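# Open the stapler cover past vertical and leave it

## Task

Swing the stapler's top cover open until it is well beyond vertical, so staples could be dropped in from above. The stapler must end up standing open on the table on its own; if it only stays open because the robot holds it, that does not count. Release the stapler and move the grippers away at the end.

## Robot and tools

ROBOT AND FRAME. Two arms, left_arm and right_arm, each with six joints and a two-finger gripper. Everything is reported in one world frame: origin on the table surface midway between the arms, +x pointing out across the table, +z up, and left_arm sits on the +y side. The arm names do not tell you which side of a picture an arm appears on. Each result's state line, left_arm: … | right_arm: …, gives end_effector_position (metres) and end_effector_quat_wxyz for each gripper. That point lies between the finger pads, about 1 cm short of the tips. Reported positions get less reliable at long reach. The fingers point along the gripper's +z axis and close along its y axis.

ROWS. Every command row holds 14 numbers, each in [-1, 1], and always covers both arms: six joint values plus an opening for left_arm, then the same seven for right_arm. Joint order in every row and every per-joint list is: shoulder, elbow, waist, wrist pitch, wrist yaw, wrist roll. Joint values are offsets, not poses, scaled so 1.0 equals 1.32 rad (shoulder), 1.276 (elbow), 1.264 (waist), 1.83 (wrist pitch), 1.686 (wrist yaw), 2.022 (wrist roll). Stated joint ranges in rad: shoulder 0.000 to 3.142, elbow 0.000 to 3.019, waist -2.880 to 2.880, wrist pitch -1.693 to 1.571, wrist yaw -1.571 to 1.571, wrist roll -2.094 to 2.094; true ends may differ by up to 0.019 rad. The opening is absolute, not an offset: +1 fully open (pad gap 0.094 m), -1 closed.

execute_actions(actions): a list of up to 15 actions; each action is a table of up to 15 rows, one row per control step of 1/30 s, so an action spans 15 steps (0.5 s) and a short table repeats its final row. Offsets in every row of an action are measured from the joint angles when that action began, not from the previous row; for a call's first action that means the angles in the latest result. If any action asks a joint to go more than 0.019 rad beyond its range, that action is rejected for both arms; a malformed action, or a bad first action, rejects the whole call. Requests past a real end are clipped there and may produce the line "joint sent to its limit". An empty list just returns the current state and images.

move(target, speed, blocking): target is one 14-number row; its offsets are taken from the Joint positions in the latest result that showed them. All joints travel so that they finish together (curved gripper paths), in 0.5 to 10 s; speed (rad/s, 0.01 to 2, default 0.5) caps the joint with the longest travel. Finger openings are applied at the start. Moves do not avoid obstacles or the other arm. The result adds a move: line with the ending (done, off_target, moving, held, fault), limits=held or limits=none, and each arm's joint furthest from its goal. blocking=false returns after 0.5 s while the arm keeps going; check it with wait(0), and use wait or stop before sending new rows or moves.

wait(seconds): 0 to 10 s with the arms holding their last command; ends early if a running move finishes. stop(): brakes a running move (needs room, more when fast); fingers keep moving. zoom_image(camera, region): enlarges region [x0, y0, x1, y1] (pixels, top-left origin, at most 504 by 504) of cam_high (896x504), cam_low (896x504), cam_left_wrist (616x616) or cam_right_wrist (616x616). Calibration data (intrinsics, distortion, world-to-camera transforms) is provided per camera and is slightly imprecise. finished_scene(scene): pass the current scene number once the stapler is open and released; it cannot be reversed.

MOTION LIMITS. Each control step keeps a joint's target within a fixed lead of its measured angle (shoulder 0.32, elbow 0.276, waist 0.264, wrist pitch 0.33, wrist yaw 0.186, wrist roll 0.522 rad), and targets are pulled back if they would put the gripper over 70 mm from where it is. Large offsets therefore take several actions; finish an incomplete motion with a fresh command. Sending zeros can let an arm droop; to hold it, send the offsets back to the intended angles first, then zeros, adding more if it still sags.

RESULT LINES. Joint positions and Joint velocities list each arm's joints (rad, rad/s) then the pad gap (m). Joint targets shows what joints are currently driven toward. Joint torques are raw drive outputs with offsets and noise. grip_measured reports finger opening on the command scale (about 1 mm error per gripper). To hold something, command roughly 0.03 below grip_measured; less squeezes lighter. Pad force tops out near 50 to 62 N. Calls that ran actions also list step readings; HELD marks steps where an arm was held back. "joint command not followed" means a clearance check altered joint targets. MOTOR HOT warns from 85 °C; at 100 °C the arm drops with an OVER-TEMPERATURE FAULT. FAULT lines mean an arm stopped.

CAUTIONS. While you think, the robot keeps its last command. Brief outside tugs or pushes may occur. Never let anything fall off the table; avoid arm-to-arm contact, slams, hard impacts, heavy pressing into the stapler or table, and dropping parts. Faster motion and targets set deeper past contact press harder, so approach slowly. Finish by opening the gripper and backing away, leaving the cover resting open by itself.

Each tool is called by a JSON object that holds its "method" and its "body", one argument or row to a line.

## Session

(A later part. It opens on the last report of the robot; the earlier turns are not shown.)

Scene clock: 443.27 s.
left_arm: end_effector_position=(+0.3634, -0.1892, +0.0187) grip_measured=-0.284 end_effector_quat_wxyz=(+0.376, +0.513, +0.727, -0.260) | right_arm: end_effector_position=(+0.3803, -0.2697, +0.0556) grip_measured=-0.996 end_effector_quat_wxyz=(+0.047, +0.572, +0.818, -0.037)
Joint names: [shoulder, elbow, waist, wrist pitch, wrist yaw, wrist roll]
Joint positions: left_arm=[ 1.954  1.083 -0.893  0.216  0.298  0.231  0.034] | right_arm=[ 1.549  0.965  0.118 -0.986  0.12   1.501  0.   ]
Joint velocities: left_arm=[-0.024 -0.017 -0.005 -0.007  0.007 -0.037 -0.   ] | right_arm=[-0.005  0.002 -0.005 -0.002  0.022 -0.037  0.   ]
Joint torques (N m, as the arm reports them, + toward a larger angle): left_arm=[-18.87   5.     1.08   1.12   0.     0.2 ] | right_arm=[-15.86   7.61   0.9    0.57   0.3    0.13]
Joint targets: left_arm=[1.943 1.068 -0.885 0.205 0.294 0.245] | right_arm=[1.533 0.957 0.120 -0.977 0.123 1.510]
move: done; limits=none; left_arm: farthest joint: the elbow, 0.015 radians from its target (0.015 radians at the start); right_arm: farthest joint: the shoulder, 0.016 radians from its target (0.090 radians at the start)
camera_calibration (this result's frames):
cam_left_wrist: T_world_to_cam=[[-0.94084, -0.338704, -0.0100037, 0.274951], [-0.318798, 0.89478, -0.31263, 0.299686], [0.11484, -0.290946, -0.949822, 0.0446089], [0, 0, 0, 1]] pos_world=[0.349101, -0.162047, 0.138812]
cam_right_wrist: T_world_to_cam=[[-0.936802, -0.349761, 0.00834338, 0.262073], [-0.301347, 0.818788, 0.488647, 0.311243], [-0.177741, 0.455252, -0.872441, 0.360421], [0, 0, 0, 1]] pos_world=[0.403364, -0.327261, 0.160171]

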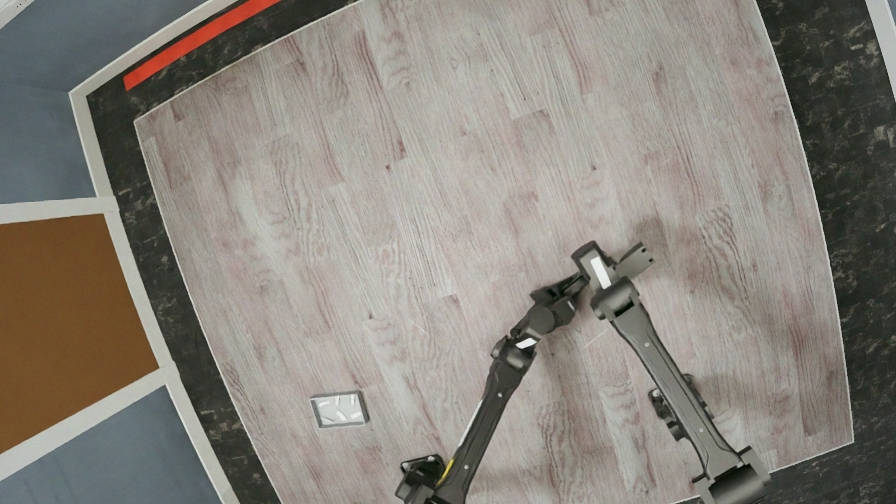

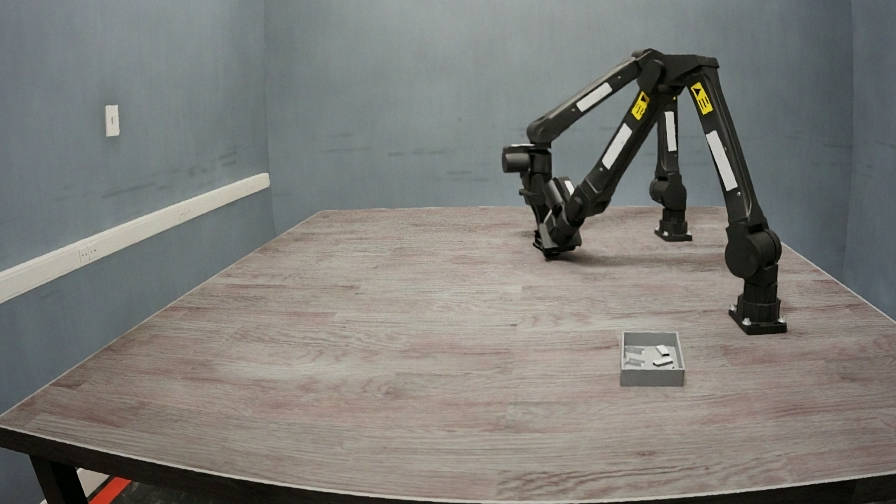

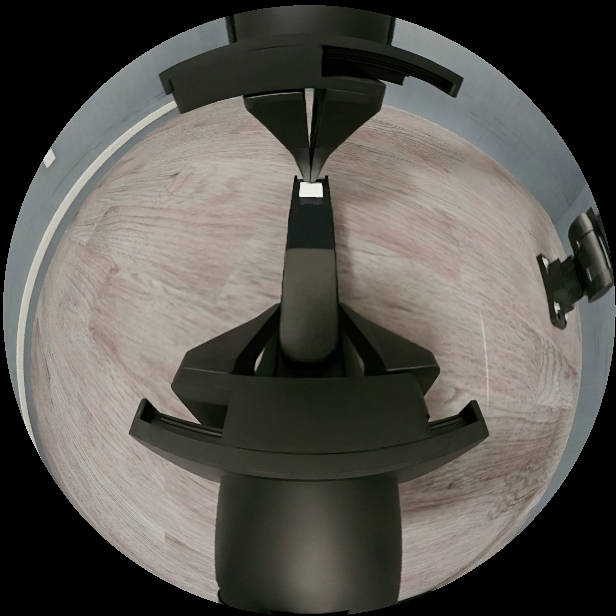

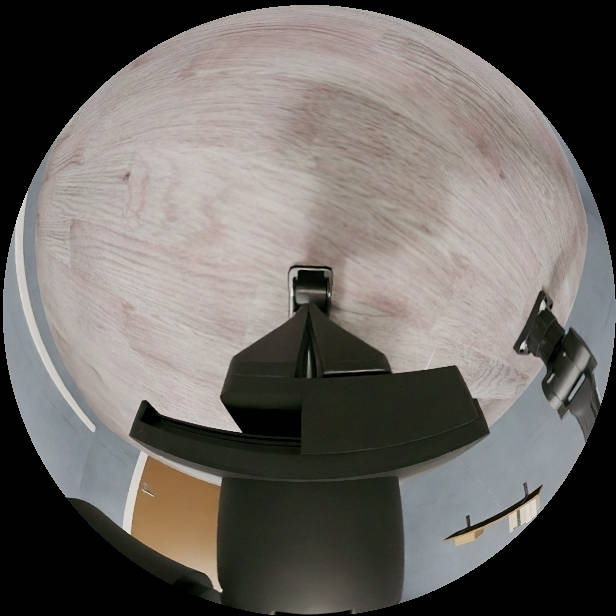

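{"method": "execute_actions", "body": {
  "actions": [
    [[-0.0083,-0.0118,0.0063,-0.006,-0.002,0.007,-0.32, -0.008,-0.006,-0.004,0.005,0.0018,0.0045,-1],[-0.0083,-0.0118,0.0063,-0.006,-0.002,0.007,-0.32, -0.004,-0.006,-0.008,0.005,0.0018,0.0045,-1],[-0.0083,-0.0118,0.0063,-0.006,-0.002,0.007,-0.32, 0.0,-0.006,-0.011,0.005,0.0018,0.0045,-1],[-0.0083,-0.0118,0.0063,-0.006,-0.002,0.007,-0.32, 0.004,-0.006,-0.014,0.005,0.0018,0.0045,-1],[-0.0083,-0.0118,0.0063,-0.006,-0.002,0.007,-0.32, 0.008,-0.006,-0.016,0.005,0.0018,0.0045,-1],[-0.0083,-0.0118,0.0063,-0.006,-0.002,0.007,-0.32, 0.012,-0.006,-0.0182,0.005,0.0018,0.0045,-1],[-0.0083,-0.0118,0.0063,-0.006,-0.002,0.007,-0.32, 0.016,-0.006,-0.0182,0.005,0.0018,0.0045,-1],[-0.0083,-0.0118,0.0063,-0.006,-0.002,0.007,-0.32, 0.019,-0.006,-0.0182,0.005,0.0018,0.0045,-1],[-0.0083,-0.0118,0.0063,-0.006,-0.002,0.007,-0.32, 0.021,-0.006,-0.0182,0.005,0.0018,0.0045,-1],[-0.0083,-0.0118,0.0063,-0.006,-0.002,0.007,-0.32, 0.023,-0.006,-0.0182,0.0055,0.0018,0.0045,-1],[-0.0083,-0.0118,0.0063,-0.006,-0.002,0.007,-0.32, 0.025,-0.006,-0.0182,0.006,0.0018,0.0045,-1],[-0.0083,-0.0118,0.0063,-0.006,-0.002,0.007,-0.32, 0.027,-0.006,-0.0182,0.006,0.0018,0.0045,-1],[-0.0083,-0.0118,0.0063,-0.006,-0.002,0.007,-0.32, 0.029,-0.006,-0.0182,0.006,0.0018,0.0045,-1]]
  ]
}}

{"method": "zoom_image", "body": {
  "camera": "cam_left_wrist",
  "region": [250, 130, 370, 250]
}}

Scene clock: 450.53 s.
left_arm: end_effector_position=(+0.3634, -0.1892, +0.0187) grip_measured=-0.284 end_effector_quat_wxyz=(+0.376, +0.513, +0.727, -0.260) | right_arm: end_effector_position=(+0.3820, -0.2759, +0.0540) grip_measured=-0.996 end_effector_quat_wxyz=(+0.046, +0.579, +0.813, -0.038)
Joint names: [shoulder, elbow, waist, wrist pitch, wrist yaw, wrist roll]
Joint positions: left_arm=[ 1.954  1.083 -0.893  0.216  0.298  0.231  0.034] | right_arm=[ 1.553  0.965  0.101 -0.984  0.12   1.501  0.   ]
Joint velocities: left_arm=[-0.015 -0.007 -0.015 -0.007  0.022  0.051 -0.001] | right_arm=[ 0.054 -0.007  0.015  0.007  0.066  0.007 -0.001]
Joint torques (N m, as the arm reports them, + toward a larger angle): left_arm=[-18.94   5.07   1.34   1.1    0.     0.2 ] | right_arm=[-11.71   7.57   0.01   0.53   0.28   0.13]
Joint targets: left_arm=[1.943 1.068 -0.885 0.205 0.294 0.245] | right_arm=[1.587 0.957 0.094 -0.975 0.123 1.509]
Step readings (joint positions):
0: left_arm=[1.954 1.083 -0.893 0.216 0.298 0.231] | right_arm=[1.549 0.965 0.118 -0.986 0.120 1.501]
1: left_arm=[1.954 1.083 -0.893 0.216 0.298 0.231] | right_arm=[1.549 0.965 0.118 -0.986 0.120 1.501]
2: left_arm=[1.954 1.083 -0.893 0.216 0.298 0.231] | right_arm=[1.549 0.965 0.118 -0.986 0.120 1.501]
4: left_arm=[1.954 1.083 -0.893 0.216 0.298 0.231] | right_arm=[1.549 0.965 0.116 -0.986 0.120 1.501]
8: left_arm=[1.954 1.083 -0.893 0.216 0.298 0.231] | right_arm=[1.549 0.965 0.107 -0.986 0.120 1.501]
15: Joint positions above
camera_calibration (this result's frames):
cam_left_wrist: T_world_to_cam=[[-0.94084, -0.338704, -0.0100037, 0.274951], [-0.318798, 0.89478, -0.31263, 0.299686], [0.11484, -0.290946, -0.949822, 0.0446089], [0, 0, 0, 1]] pos_world=[0.349101, -0.162047, 0.138812]
cam_right_wrist: T_world_to_cam=[[-0.942396, -0.334342, 0.0102289, 0.267725], [-0.287049, 0.824036, 0.488433, 0.313645], [-0.171733, 0.457362, -0.872541, 0.360481], [0, 0, 0, 1]] pos_world=[0.404241, -0.333813, 0.158602]

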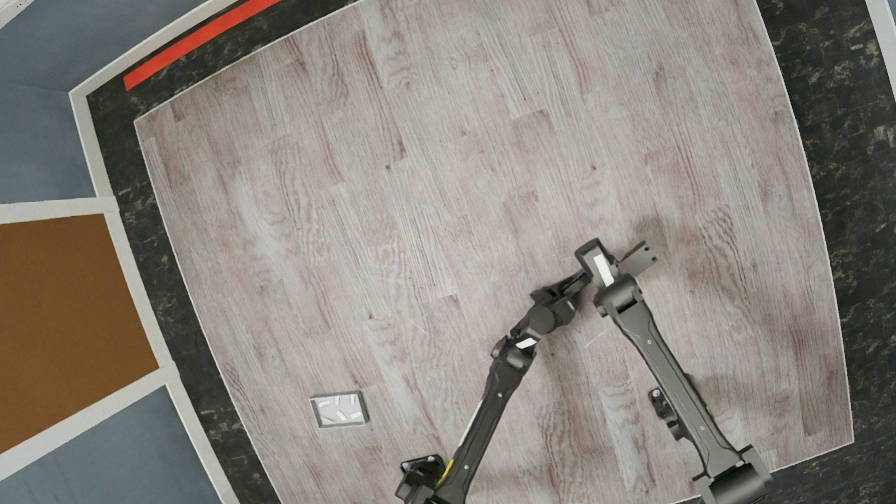

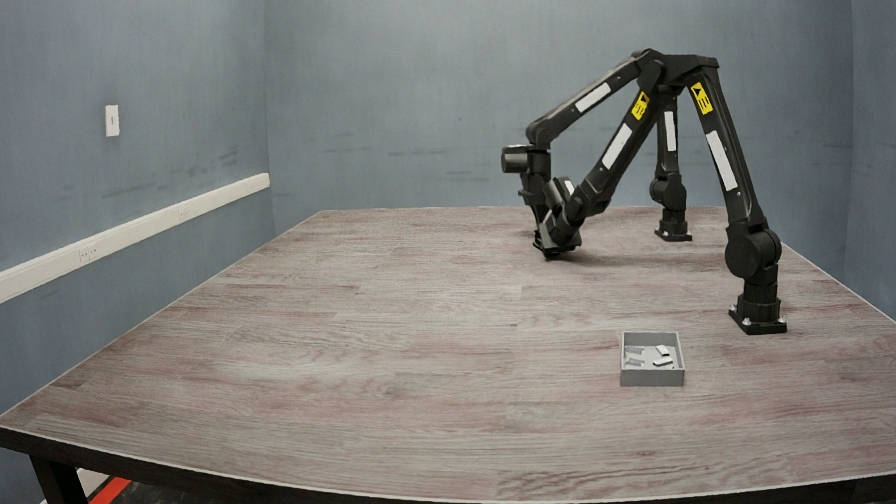

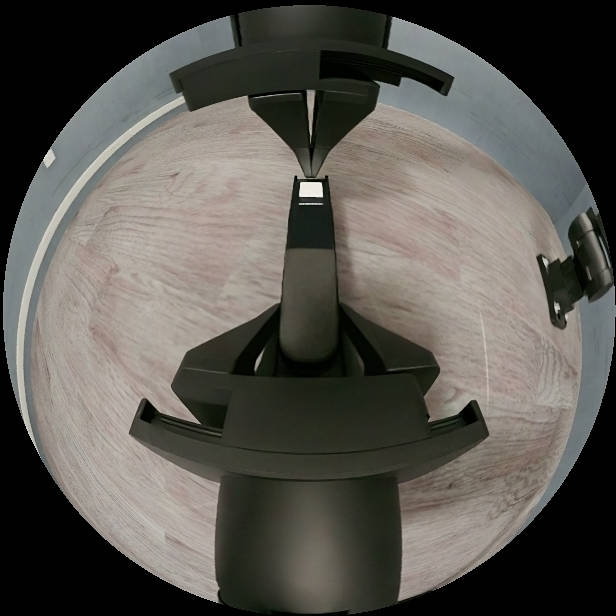

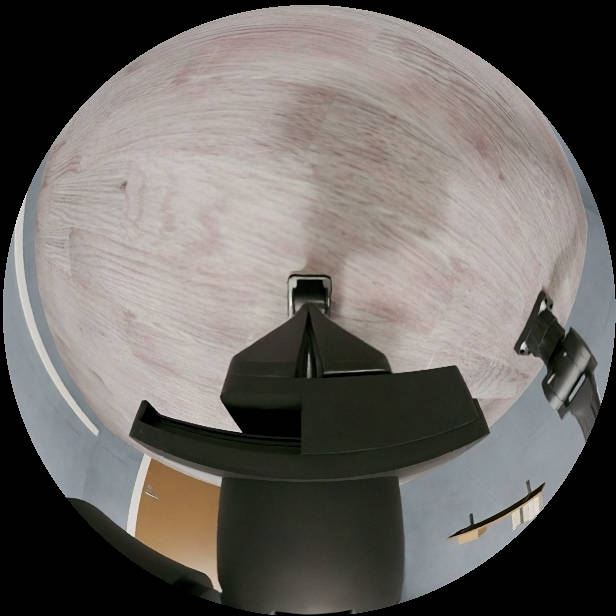

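Region (250, 130, 370, 250) of cam_left_wrist's 616x616 image, scaled by 4.200, with more detail than that image has.

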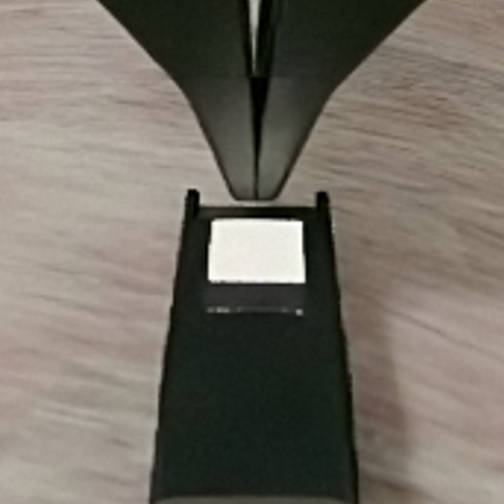

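{"method": "execute_actions", "body": {
  "actions": [
    [[-0.0083,-0.0118,0.0063,-0.006,-0.002,0.007,-0.32, 0.027,-0.006,-0.0055,0.005,0.0018,0.0045,-1],[-0.0083,-0.0118,0.0063,-0.006,-0.002,0.007,-0.32, 0.028,-0.006,-0.0055,0.0052,0.0018,0.0045,-1],[-0.0083,-0.0118,0.0063,-0.006,-0.002,0.007,-0.32, 0.029,-0.006,-0.0055,0.0055,0.0018,0.0045,-1],[-0.0083,-0.0118,0.0063,-0.006,-0.002,0.007,-0.32, 0.030,-0.006,-0.0055,0.0058,0.0018,0.0045,-1],[-0.0083,-0.0118,0.0063,-0.006,-0.002,0.007,-0.32, 0.0311,-0.006,-0.0055,0.006,0.0018,0.0045,-1]]
  ]
}}

{"method": "zoom_image", "body": {
  "camera": "cam_left_wrist",
  "region": [250, 130, 370, 250]
}}

Scene clock: 455.43 s.
left_arm: end_effector_position=(+0.3634, -0.1892, +0.0187) grip_measured=-0.284 end_effector_quat_wxyz=(+0.376, +0.513, +0.727, -0.260) | right_arm: end_effector_position=(+0.3817, -0.2761, +0.0496) grip_measured=-0.996 end_effector_quat_wxyz=(+0.043, +0.579, +0.813, -0.042)
Joint names: [shoulder, elbow, waist, wrist pitch, wrist yaw, wrist roll]
Joint positions: left_arm=[ 1.954  1.083 -0.893  0.216  0.298  0.231  0.034] | right_arm=[ 1.565  0.965  0.101 -0.981  0.121  1.501  0.   ]
Joint velocities: left_arm=[ 0.005  0.007 -0.005 -0.002 -0.007 -0.007  0.001] | right_arm=[-0.015 -0.002 -0.015 -0.002  0.066 -0.007 -0.002]
Joint torques (N m, as the arm reports them, + toward a larger angle): left_arm=[-18.87   5.08   1.22   1.08   0.     0.2 ] | right_arm=[-11.97   7.62   0.06   0.55   0.28   0.13]
Joint targets: left_arm=[1.943 1.068 -0.885 0.205 0.294 0.245] | right_arm=[1.594 0.957 0.095 -0.972 0.124 1.510]
Step readings (joint positions):
0: left_arm=[1.954 1.083 -0.893 0.216 0.298 0.231] | right_arm=[1.558 0.965 0.101 -0.984 0.120 1.501]
1: left_arm=[1.954 1.083 -0.893 0.216 0.298 0.231] | right_arm=[1.558 0.965 0.101 -0.984 0.120 1.501]
2: left_arm=[1.954 1.083 -0.893 0.216 0.298 0.231] | right_arm=[1.558 0.965 0.101 -0.984 0.120 1.501]
4: left_arm=[1.954 1.083 -0.893 0.216 0.298 0.231] | right_arm=[1.559 0.965 0.101 -0.983 0.120 1.501]
8: left_arm=[1.954 1.083 -0.893 0.216 0.298 0.231] | right_arm=[1.562 0.965 0.101 -0.982 0.120 1.501]
15: Joint positions above
camera_calibration (this result's frames):
cam_left_wrist: T_world_to_cam=[[-0.94084, -0.338704, -0.0100037, 0.274951], [-0.318798, 0.89478, -0.31263, 0.299686], [0.11484, -0.290946, -0.949822, 0.0446089], [0, 0, 0, 1]] pos_world=[0.349101, -0.162047, 0.138812]
cam_right_wrist: T_world_to_cam=[[-0.942387, -0.333944, 0.0197201, 0.267031], [-0.28231, 0.825532, 0.48867, 0.314455], [-0.179468, 0.454949, -0.872246, 0.358864], [0, 0, 0, 1]] pos_world=[0.404825, -0.333684, 0.154087]

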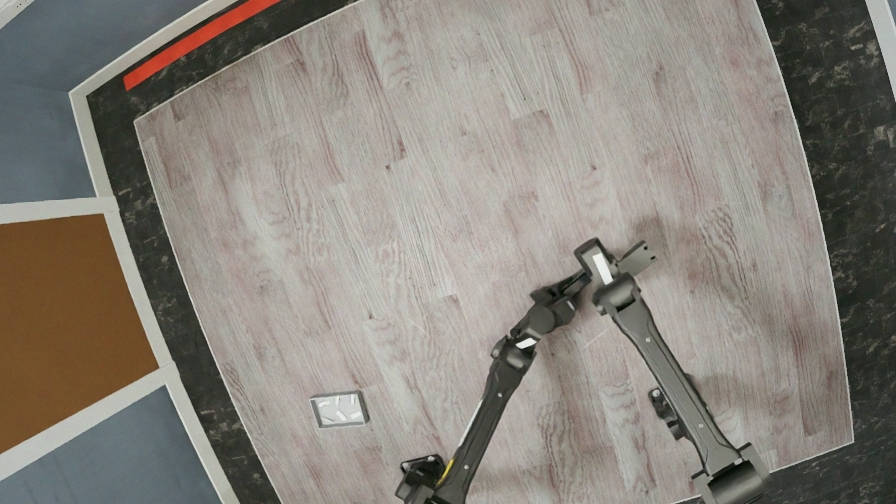

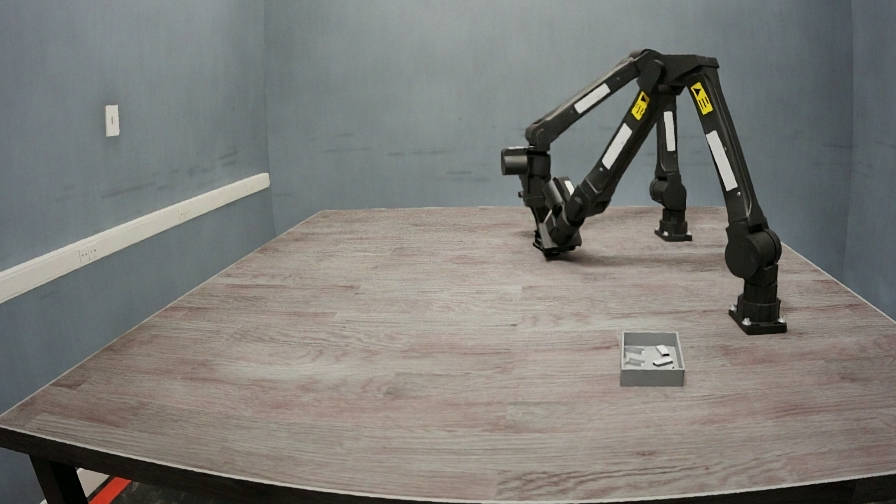

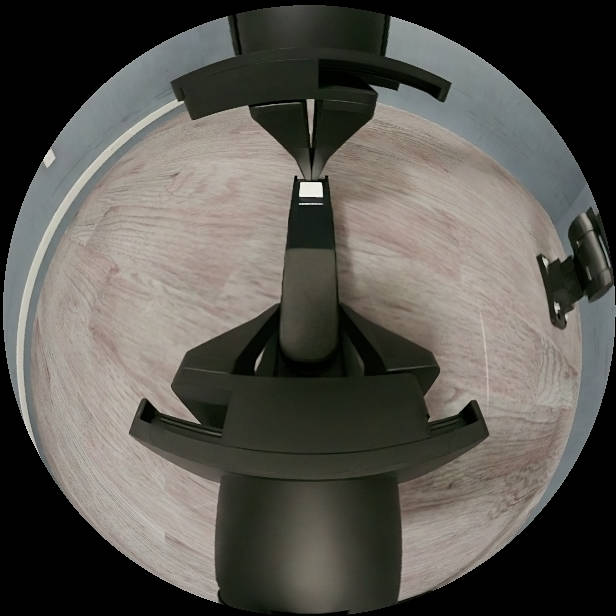

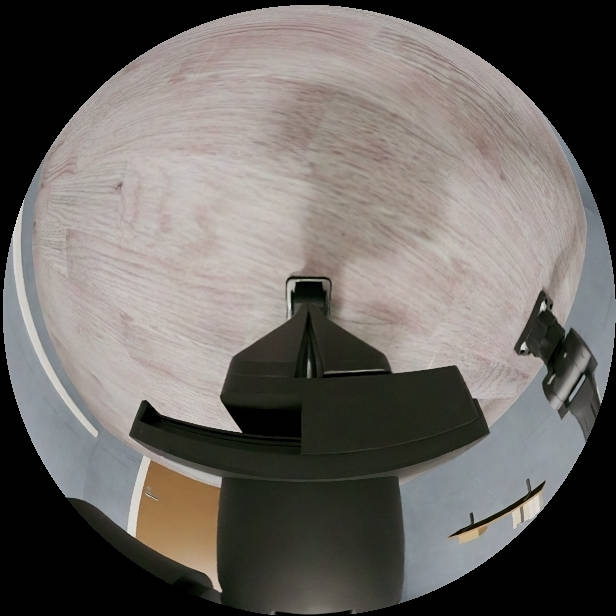

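Region (250, 130, 370, 250) of cam_left_wrist's 616x616 image, scaled by 4.200, with more detail than that image has.

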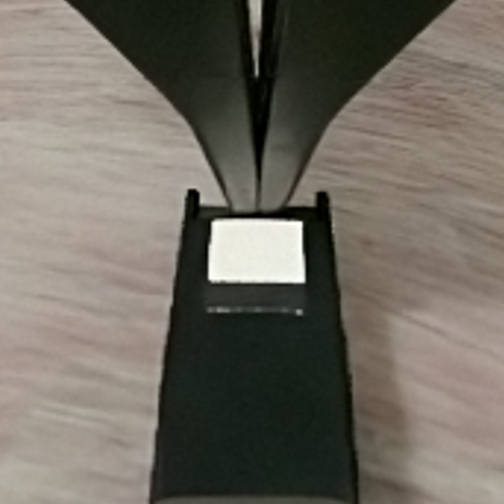

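{"method": "execute_actions", "body": {
  "actions": [
    [[-0.0083,-0.0118,0.0063,-0.006,-0.002,0.007,-0.32, 0.022,-0.006,0.0,0.005,0.0018,0.0045,-1],[-0.0083,-0.0118,0.0063,-0.006,-0.002,0.007,-0.32, 0.022,-0.006,0.003,0.005,0.0018,0.0045,-1],[-0.0083,-0.0118,0.0063,-0.006,-0.002,0.007,-0.32, 0.022,-0.006,0.005,0.005,0.0018,0.0045,-1],[-0.0083,-0.0118,0.0063,-0.006,-0.002,0.007,-0.32, 0.022,-0.006,0.0065,0.005,0.0018,0.0045,-1],[-0.0083,-0.0118,0.0063,-0.006,-0.002,0.007,-0.32, 0.022,-0.006,0.008,0.005,0.0018,0.0045,-1],[-0.0083,-0.0118,0.0063,-0.006,-0.002,0.007,-0.32, 0.022,-0.006,0.0095,0.005,0.0018,0.0045,-1],[-0.0083,-0.0118,0.0063,-0.006,-0.002,0.007,-0.32, 0.022,-0.006,0.011,0.005,0.0018,0.0045,-1],[-0.0083,-0.0118,0.0063,-0.006,-0.002,0.007,-0.32, 0.022,-0.006,0.0125,0.005,0.0018,0.0045,-1],[-0.0083,-0.0118,0.0063,-0.006,-0.002,0.007,-0.32, 0.022,-0.006,0.014,0.005,0.0018,0.0045,-1],[-0.0083,-0.0118,0.0063,-0.006,-0.002,0.007,-0.32, 0.022,-0.006,0.0155,0.005,0.0018,0.0045,-1]]
  ]
}}

{"method": "zoom_image", "body": {
  "camera": "cam_left_wrist",
  "region": [250, 130, 370, 250]
}}

Scene clock: 462.83 s.
left_arm: end_effector_position=(+0.3634, -0.1892, +0.0187) grip_measured=-0.284 end_effector_quat_wxyz=(+0.376, +0.513, +0.727, -0.260) | right_arm: end_effector_position=(+0.3816, -0.2758, +0.0497) grip_measured=-0.996 end_effector_quat_wxyz=(+0.046, +0.578, +0.814, -0.044)
Joint names: [shoulder, elbow, waist, wrist pitch, wrist yaw, wrist roll]
Joint positions: left_arm=[ 1.954  1.083 -0.893  0.216  0.298  0.231  0.034] | right_arm=[ 1.565  0.965  0.105 -0.981  0.127  1.502  0.   ]
Joint velocities: left_arm=[-0.015  0.007 -0.005 -0.012  0.022 -0.037 -0.001] | right_arm=[ 0.005 -0.002 -0.005 -0.002 -0.022 -0.037  0.   ]
Joint torques (N m, as the arm reports them, + toward a larger angle): left_arm=[-18.76   5.04   1.14   1.09   0.     0.21] | right_arm=[-11.99   7.52   1.95   0.56   0.04   0.12]
Joint targets: left_arm=[1.943 1.068 -0.885 0.205 0.294 0.245] | right_arm=[1.594 0.957 0.121 -0.972 0.124 1.510]
Step readings (joint positions):
0: left_arm=[1.954 1.083 -0.893 0.216 0.298 0.231] | right_arm=[1.565 0.965 0.101 -0.981 0.121 1.501]
1: left_arm=[1.954 1.083 -0.893 0.216 0.298 0.231] | right_arm=[1.565 0.965 0.101 -0.981 0.121 1.501]
2: left_arm=[1.954 1.083 -0.893 0.216 0.298 0.231] | right_arm=[1.565 0.965 0.101 -0.981 0.121 1.501]
4: left_arm=[1.954 1.083 -0.893 0.216 0.298 0.231] | right_arm=[1.565 0.965 0.101 -0.981 0.121 1.501]
8: left_arm=[1.954 1.083 -0.893 0.216 0.298 0.231] | right_arm=[1.565 0.965 0.102 -0.981 0.122 1.501]
15: Joint positions above
camera_calibration (this result's frames):
cam_left_wrist: T_world_to_cam=[[-0.94084, -0.338704, -0.0100037, 0.274951], [-0.318798, 0.89478, -0.31263, 0.299686], [0.11484, -0.290946, -0.949822, 0.0446089], [0, 0, 0, 1]] pos_world=[0.349101, -0.162047, 0.138812]
cam_right_wrist: T_world_to_cam=[[-0.941375, -0.336761, 0.0201422, 0.265945], [-0.285684, 0.827506, 0.483341, 0.316203], [-0.179438, 0.449251, -0.8752, 0.357383], [0, 0, 0, 1]] pos_world=[0.404816, -0.332655, 0.154591]

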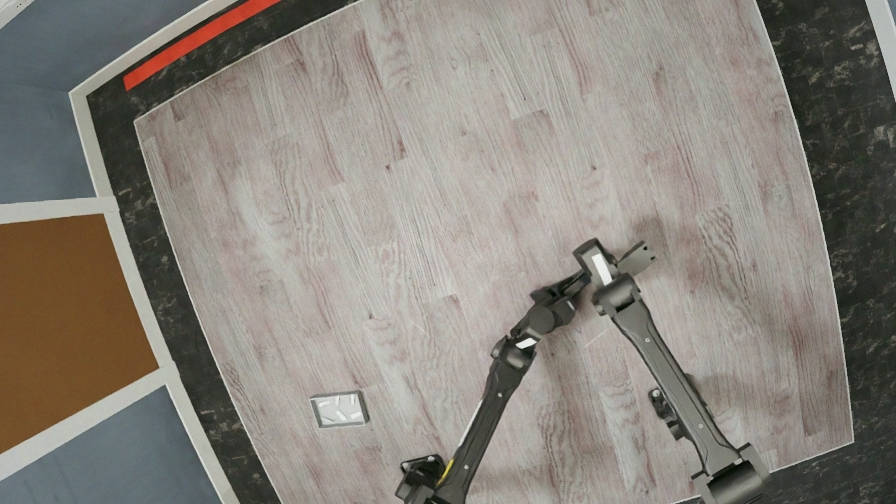

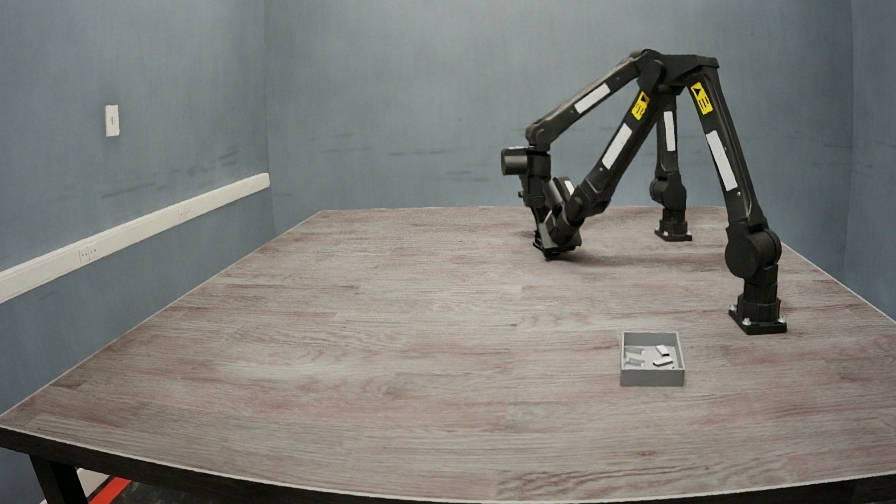

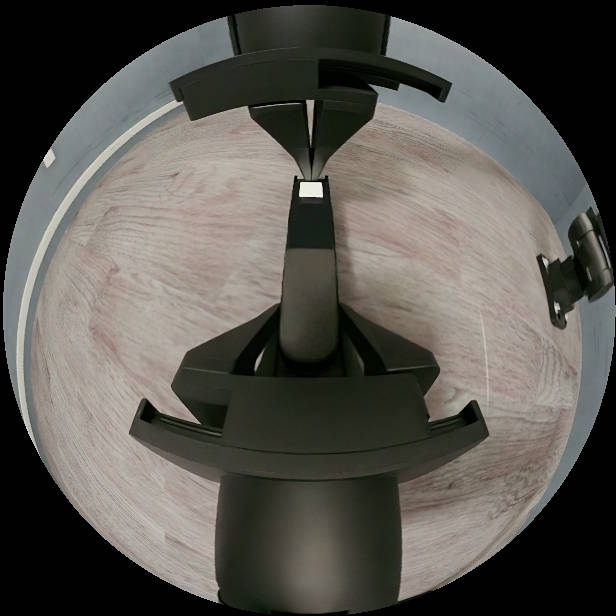

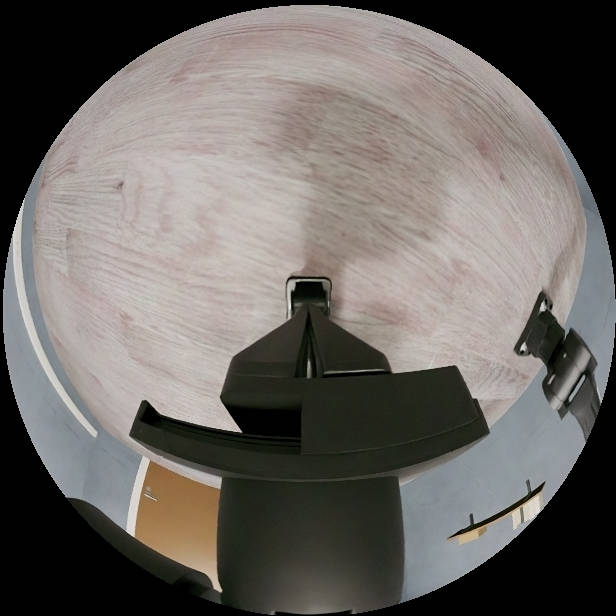

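Region (250, 130, 370, 250) of cam_left_wrist's 616x616 image, scaled by 4.200, with more detail than that image has.

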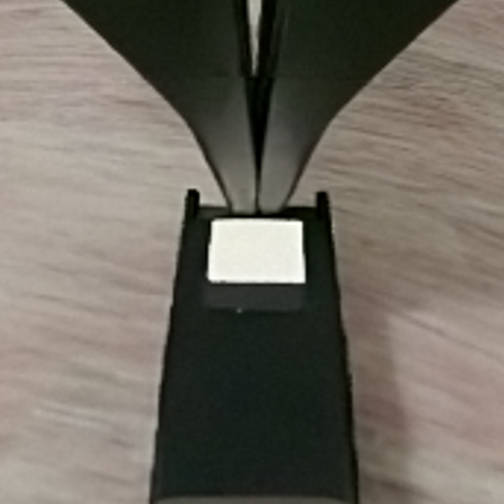

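{"method": "execute_actions", "body": {
  "actions": [
    [[-0.0083,-0.0118,0.0063,-0.006,-0.002,0.007,-0.32, 0.012,-0.006,0.0125,0.004,-0.002,0.004,-1],[-0.0083,-0.0118,0.0063,-0.006,-0.002,0.007,-0.32, 0.004,-0.006,0.0125,0.002,-0.002,0.004,-1],[-0.0083,-0.0118,0.0063,-0.006,-0.002,0.007,-0.32, -0.002,-0.006,0.0125,0.0,-0.002,0.004,-1],[-0.0083,-0.0118,0.0063,-0.006,-0.002,0.007,-0.32, -0.004,-0.006,0.0125,-0.002,-0.002,0.004,-1],[-0.0083,-0.0118,0.0063,-0.006,-0.002,0.007,-0.32, -0.005,-0.006,0.0125,-0.003,-0.002,0.004,-1],[-0.0083,-0.0118,0.0063,-0.006,-0.002,0.007,-0.32, -0.006,-0.006,0.0125,-0.004,-0.002,0.004,-1],[-0.0083,-0.0118,0.0063,-0.006,-0.002,0.007,-0.32, -0.007,-0.006,0.0125,-0.0045,-0.002,0.004,-1],[-0.0083,-0.0118,0.0063,-0.006,-0.002,0.007,-0.32, -0.008,-0.006,0.0125,-0.005,-0.002,0.004,-1],[-0.0083,-0.0118,0.0063,-0.006,-0.002,0.007,-0.32, -0.009,-0.006,0.0125,-0.005,-0.002,0.004,-1]]
  ]
}}

{"method": "zoom_image", "body": {
  "camera": "cam_left_wrist",
  "region": [250, 130, 370, 250]
}}

Scene clock: 475.70 s.
left_arm: end_effector_position=(+0.3634, -0.1892, +0.0187) grip_measured=-0.284 end_effector_quat_wxyz=(+0.376, +0.513, +0.727, -0.260) | right_arm: end_effector_position=(+0.3815, -0.2758, +0.0497) grip_measured=-0.996 end_effector_quat_wxyz=(+0.046, +0.577, +0.814, -0.044)
Joint names: [shoulder, elbow, waist, wrist pitch, wrist yaw, wrist roll]
Joint positions: left_arm=[ 1.954  1.083 -0.893  0.216  0.298  0.231  0.034] | right_arm=[ 1.565  0.965  0.105 -0.982  0.127  1.502  0.   ]
Joint velocities: left_arm=[ 0.024  0.002  0.005 -0.017 -0.007  0.022 -0.001] | right_arm=[ 0.005 -0.002  0.005 -0.002 -0.007 -0.022  0.   ]
Joint torques (N m, as the arm reports them, + toward a larger angle): left_arm=[-18.99   5.03   1.05   1.06   0.     0.19] | right_arm=[-15.61   7.52   1.91  -0.14   0.03   0.12]
Joint targets: left_arm=[1.943 1.068 -0.885 0.205 0.294 0.245] | right_arm=[1.553 0.957 0.121 -0.991 0.124 1.510]
Step readings (joint positions):
0: left_arm=[1.954 1.083 -0.893 0.216 0.298 0.231] | right_arm=[1.565 0.965 0.105 -0.981 0.127 1.502]
1: left_arm=[1.954 1.083 -0.893 0.216 0.298 0.231] | right_arm=[1.565 0.965 0.105 -0.981 0.127 1.502]
2: left_arm=[1.954 1.083 -0.893 0.216 0.298 0.231] | right_arm=[1.565 0.965 0.105 -0.981 0.127 1.502]
4: left_arm=[1.954 1.083 -0.893 0.216 0.298 0.231] | right_arm=[1.565 0.965 0.105 -0.981 0.127 1.502]
8: left_arm=[1.954 1.083 -0.893 0.216 0.298 0.231] | right_arm=[1.565 0.965 0.105 -0.982 0.127 1.502]
15: Joint positions above
camera_calibration (this result's frames):
cam_left_wrist: T_world_to_cam=[[-0.94084, -0.338704, -0.0100037, 0.274951], [-0.318798, 0.89478, -0.31263, 0.299686], [0.11484, -0.290946, -0.949822, 0.0446089], [0, 0, 0, 1]] pos_world=[0.349101, -0.162047, 0.138812]
cam_right_wrist: T_world_to_cam=[[-0.941367, -0.336759, 0.0205225, 0.265831], [-0.285506, 0.827554, 0.483363, 0.316141], [-0.17976, 0.449163, -0.875179, 0.357477], [0, 0, 0, 1]] pos_world=[0.404765, -0.332669, 0.15459]

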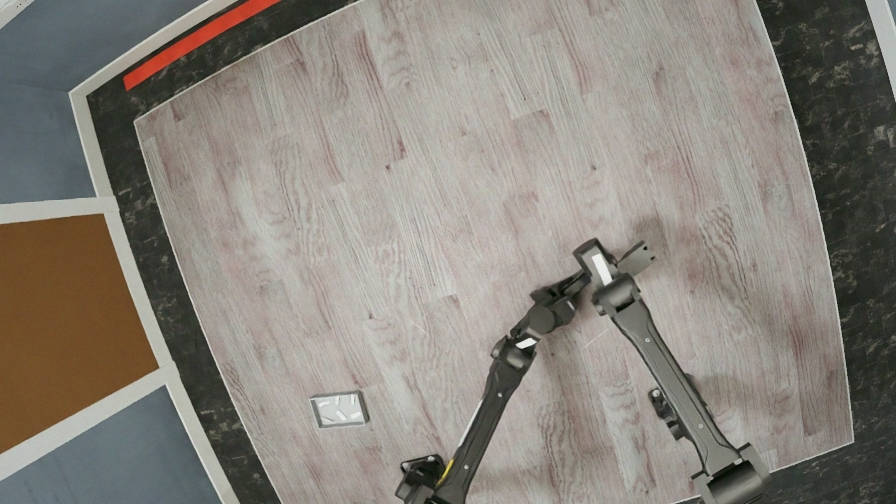

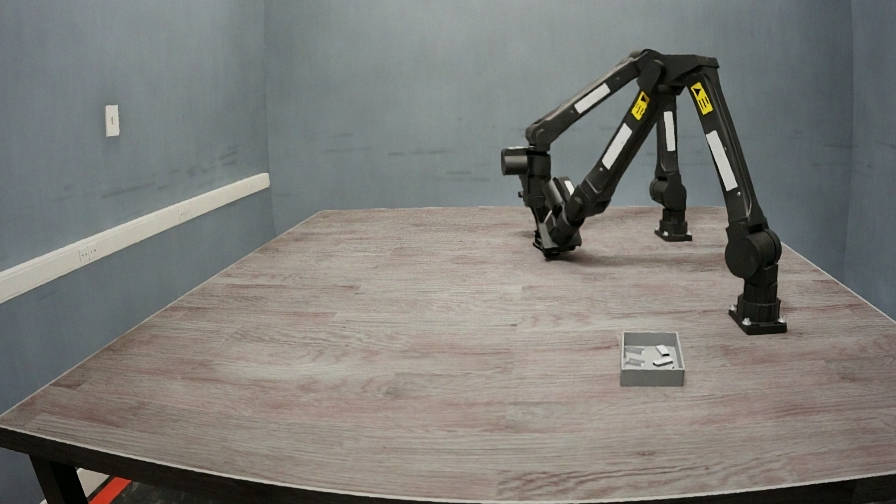

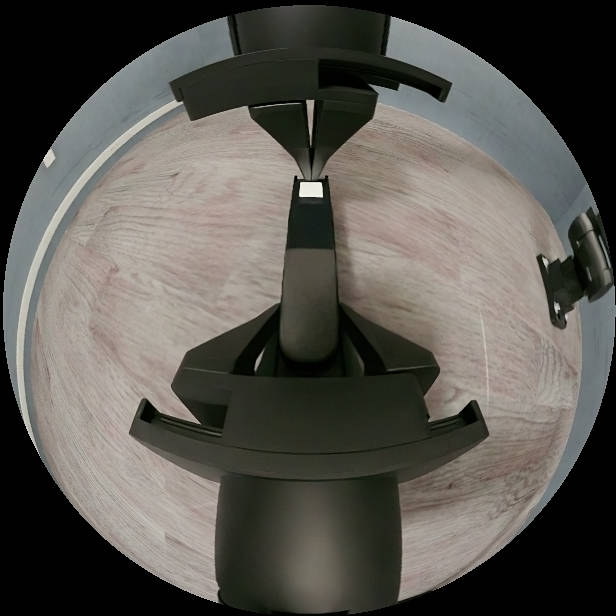

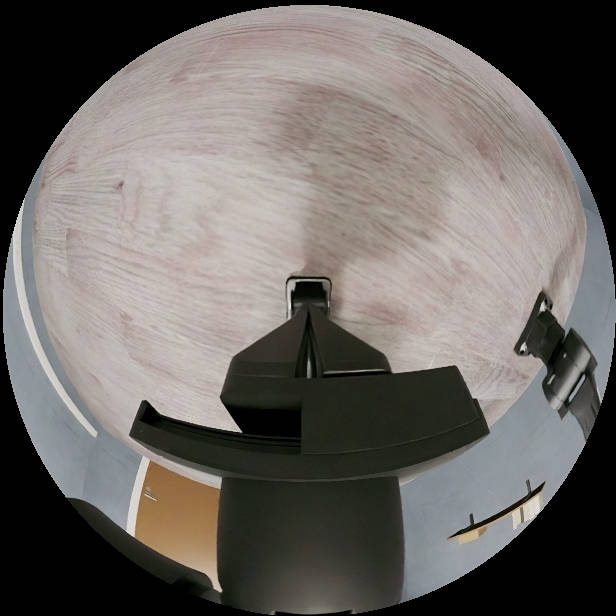

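Region (250, 130, 370, 250) of cam_left_wrist's 616x616 image, scaled by 4.200, with more detail than that image has.

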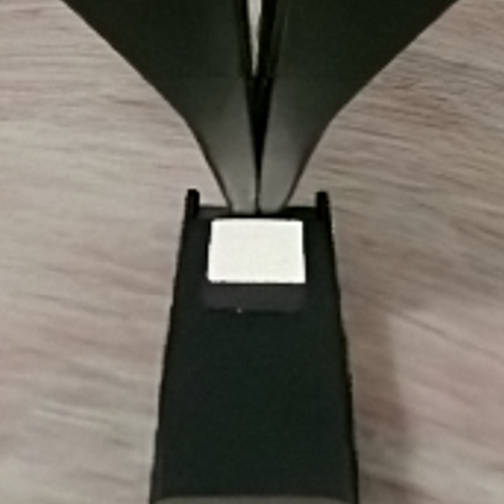

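{"method": "execute_actions", "body": {
  "actions": [
    [[-0.0083,-0.0118,0.0063,-0.006,-0.002,0.007,-0.32, -0.010,-0.006,0.0125,-0.005,-0.002,0.004,-1],[-0.0083,-0.0118,0.0063,-0.006,-0.002,0.007,-0.32, -0.011,-0.006,0.0125,-0.005,-0.002,0.004,-1],[-0.0083,-0.0118,0.0063,-0.006,-0.002,0.007,-0.32, -0.012,-0.006,0.0125,-0.005,-0.002,0.004,-1],[-0.0083,-0.0118,0.0063,-0.006,-0.002,0.007,-0.32, -0.0127,-0.006,0.0125,-0.005,-0.002,0.004,-1],[-0.0083,-0.0118,0.0063,-0.006,-0.002,0.007,-0.32, -0.0134,-0.006,0.0125,-0.005,-0.002,0.004,-1],[-0.0083,-0.0118,0.0063,-0.006,-0.002,0.007,-0.32, -0.0141,-0.006,0.0125,-0.005,-0.002,0.004,-1],[-0.0083,-0.0118,0.0063,-0.006,-0.002,0.007,-0.32, -0.0148,-0.006,0.0125,-0.005,-0.002,0.004,-1],[-0.0083,-0.0118,0.0063,-0.006,-0.002,0.007,-0.32, -0.0155,-0.006,0.0125,-0.005,-0.002,0.004,-1],[-0.0083,-0.0118,0.0063,-0.006,-0.002,0.007,-0.32, -0.016,-0.006,0.0125,-0.005,-0.002,0.004,-1]]
  ]
}}

{"method": "zoom_image", "body": {
  "camera": "cam_left_wrist",
  "region": [250, 130, 370, 250]
}}

Scene clock: 482.00 s.
left_arm: end_effector_position=(+0.3634, -0.1892, +0.0187) grip_measured=-0.284 end_effector_quat_wxyz=(+0.376, +0.513, +0.727, -0.260) | right_arm: end_effector_position=(+0.3815, -0.2750, +0.0514) grip_measured=-0.996 end_effector_quat_wxyz=(+0.047, +0.577, +0.814, -0.043)
Joint names: [shoulder, elbow, waist, wrist pitch, wrist yaw, wrist roll]
Joint positions: left_arm=[ 1.954  1.083 -0.893  0.216  0.298  0.231  0.034] | right_arm=[ 1.56   0.965  0.107 -0.983  0.127  1.502  0.   ]
Joint velocities: left_arm=[-0.005 -0.007 -0.015  0.002  0.007  0.007 -0.001] | right_arm=[-0.005 -0.012  0.015 -0.017 -0.051  0.007 -0.001]
Joint torques (N m, as the arm reports them, + toward a larger angle): left_arm=[-18.98   5.05   1.03   1.1   -0.02   0.22] | right_arm=[-15.72   7.55   2.    -0.08   0.02   0.12]
Joint targets: left_arm=[1.943 1.068 -0.885 0.205 0.294 0.245] | right_arm=[1.543 0.957 0.121 -0.991 0.124 1.510]
Step readings (joint positions):
0: left_arm=[1.954 1.083 -0.893 0.216 0.298 0.231] | right_arm=[1.565 0.965 0.105 -0.982 0.127 1.502]
1: left_arm=[1.954 1.083 -0.893 0.216 0.298 0.231] | right_arm=[1.565 0.965 0.105 -0.982 0.127 1.502]
2: left_arm=[1.954 1.083 -0.893 0.216 0.298 0.231] | right_arm=[1.565 0.965 0.105 -0.982 0.127 1.502]
4: left_arm=[1.954 1.083 -0.893 0.216 0.298 0.231] | right_arm=[1.564 0.965 0.105 -0.982 0.127 1.502]
8: left_arm=[1.954 1.083 -0.893 0.216 0.298 0.231] | right_arm=[1.563 0.965 0.105 -0.982 0.127 1.502]
15: Joint positions above
camera_calibration (this result's frames):
cam_left_wrist: T_world_to_cam=[[-0.94084, -0.338704, -0.0100037, 0.274951], [-0.318798, 0.89478, -0.31263, 0.299686], [0.11484, -0.290946, -0.949822, 0.0446089], [0, 0, 0, 1]] pos_world=[0.349101, -0.162047, 0.138812]
cam_right_wrist: T_world_to_cam=[[-0.940786, -0.338571, 0.0170999, 0.265437], [-0.288684, 0.826568, 0.483164, 0.315594], [-0.177719, 0.449617, -0.875363, 0.357991], [0, 0, 0, 1]] pos_world=[0.404448, -0.33195, 0.156349]

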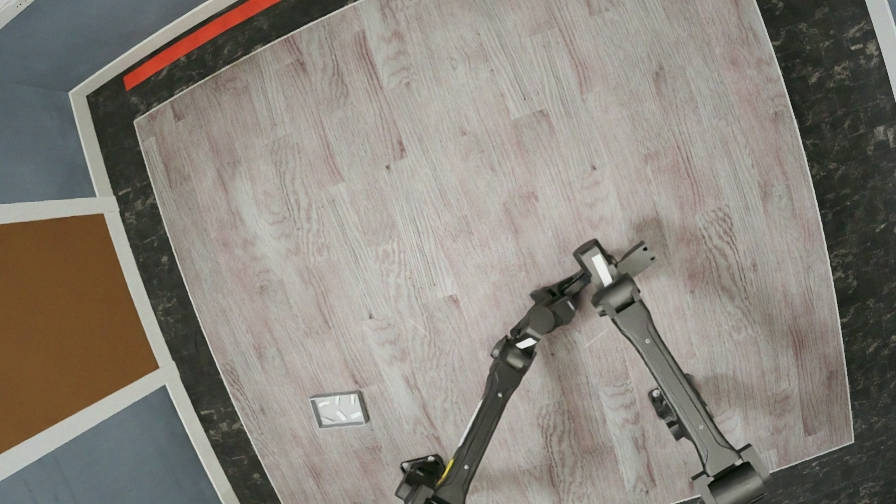

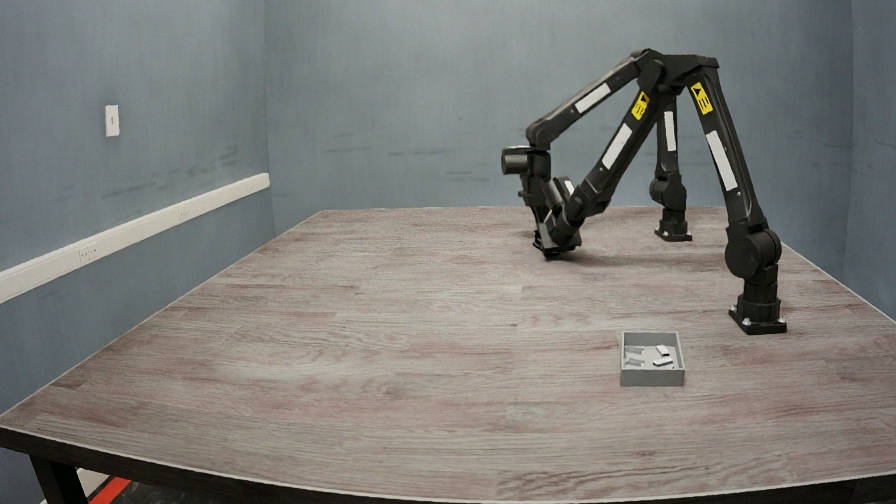

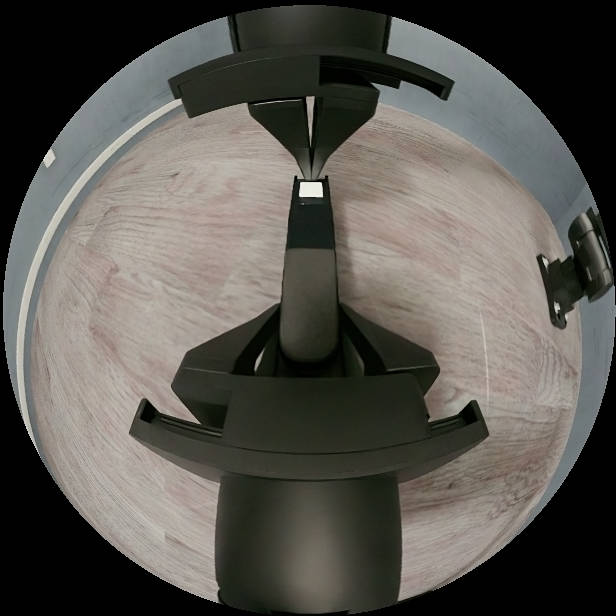

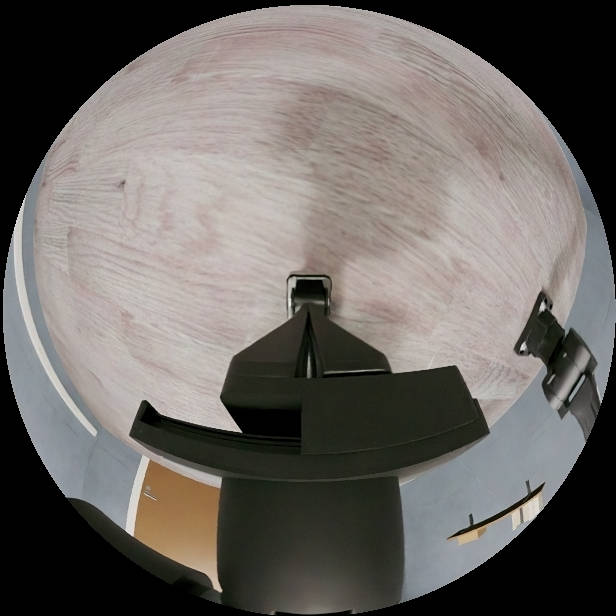

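Region (250, 130, 370, 250) of cam_left_wrist's 616x616 image, scaled by 4.200, with more detail than that image has.

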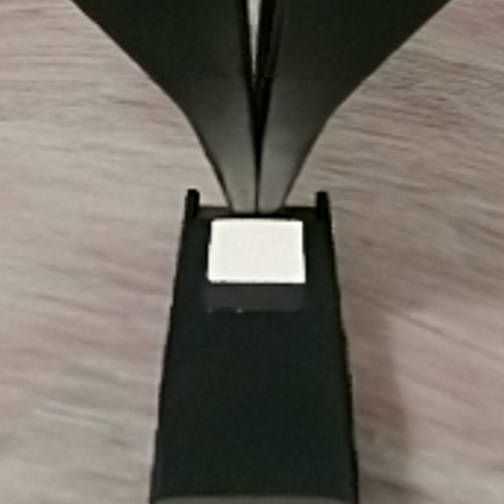

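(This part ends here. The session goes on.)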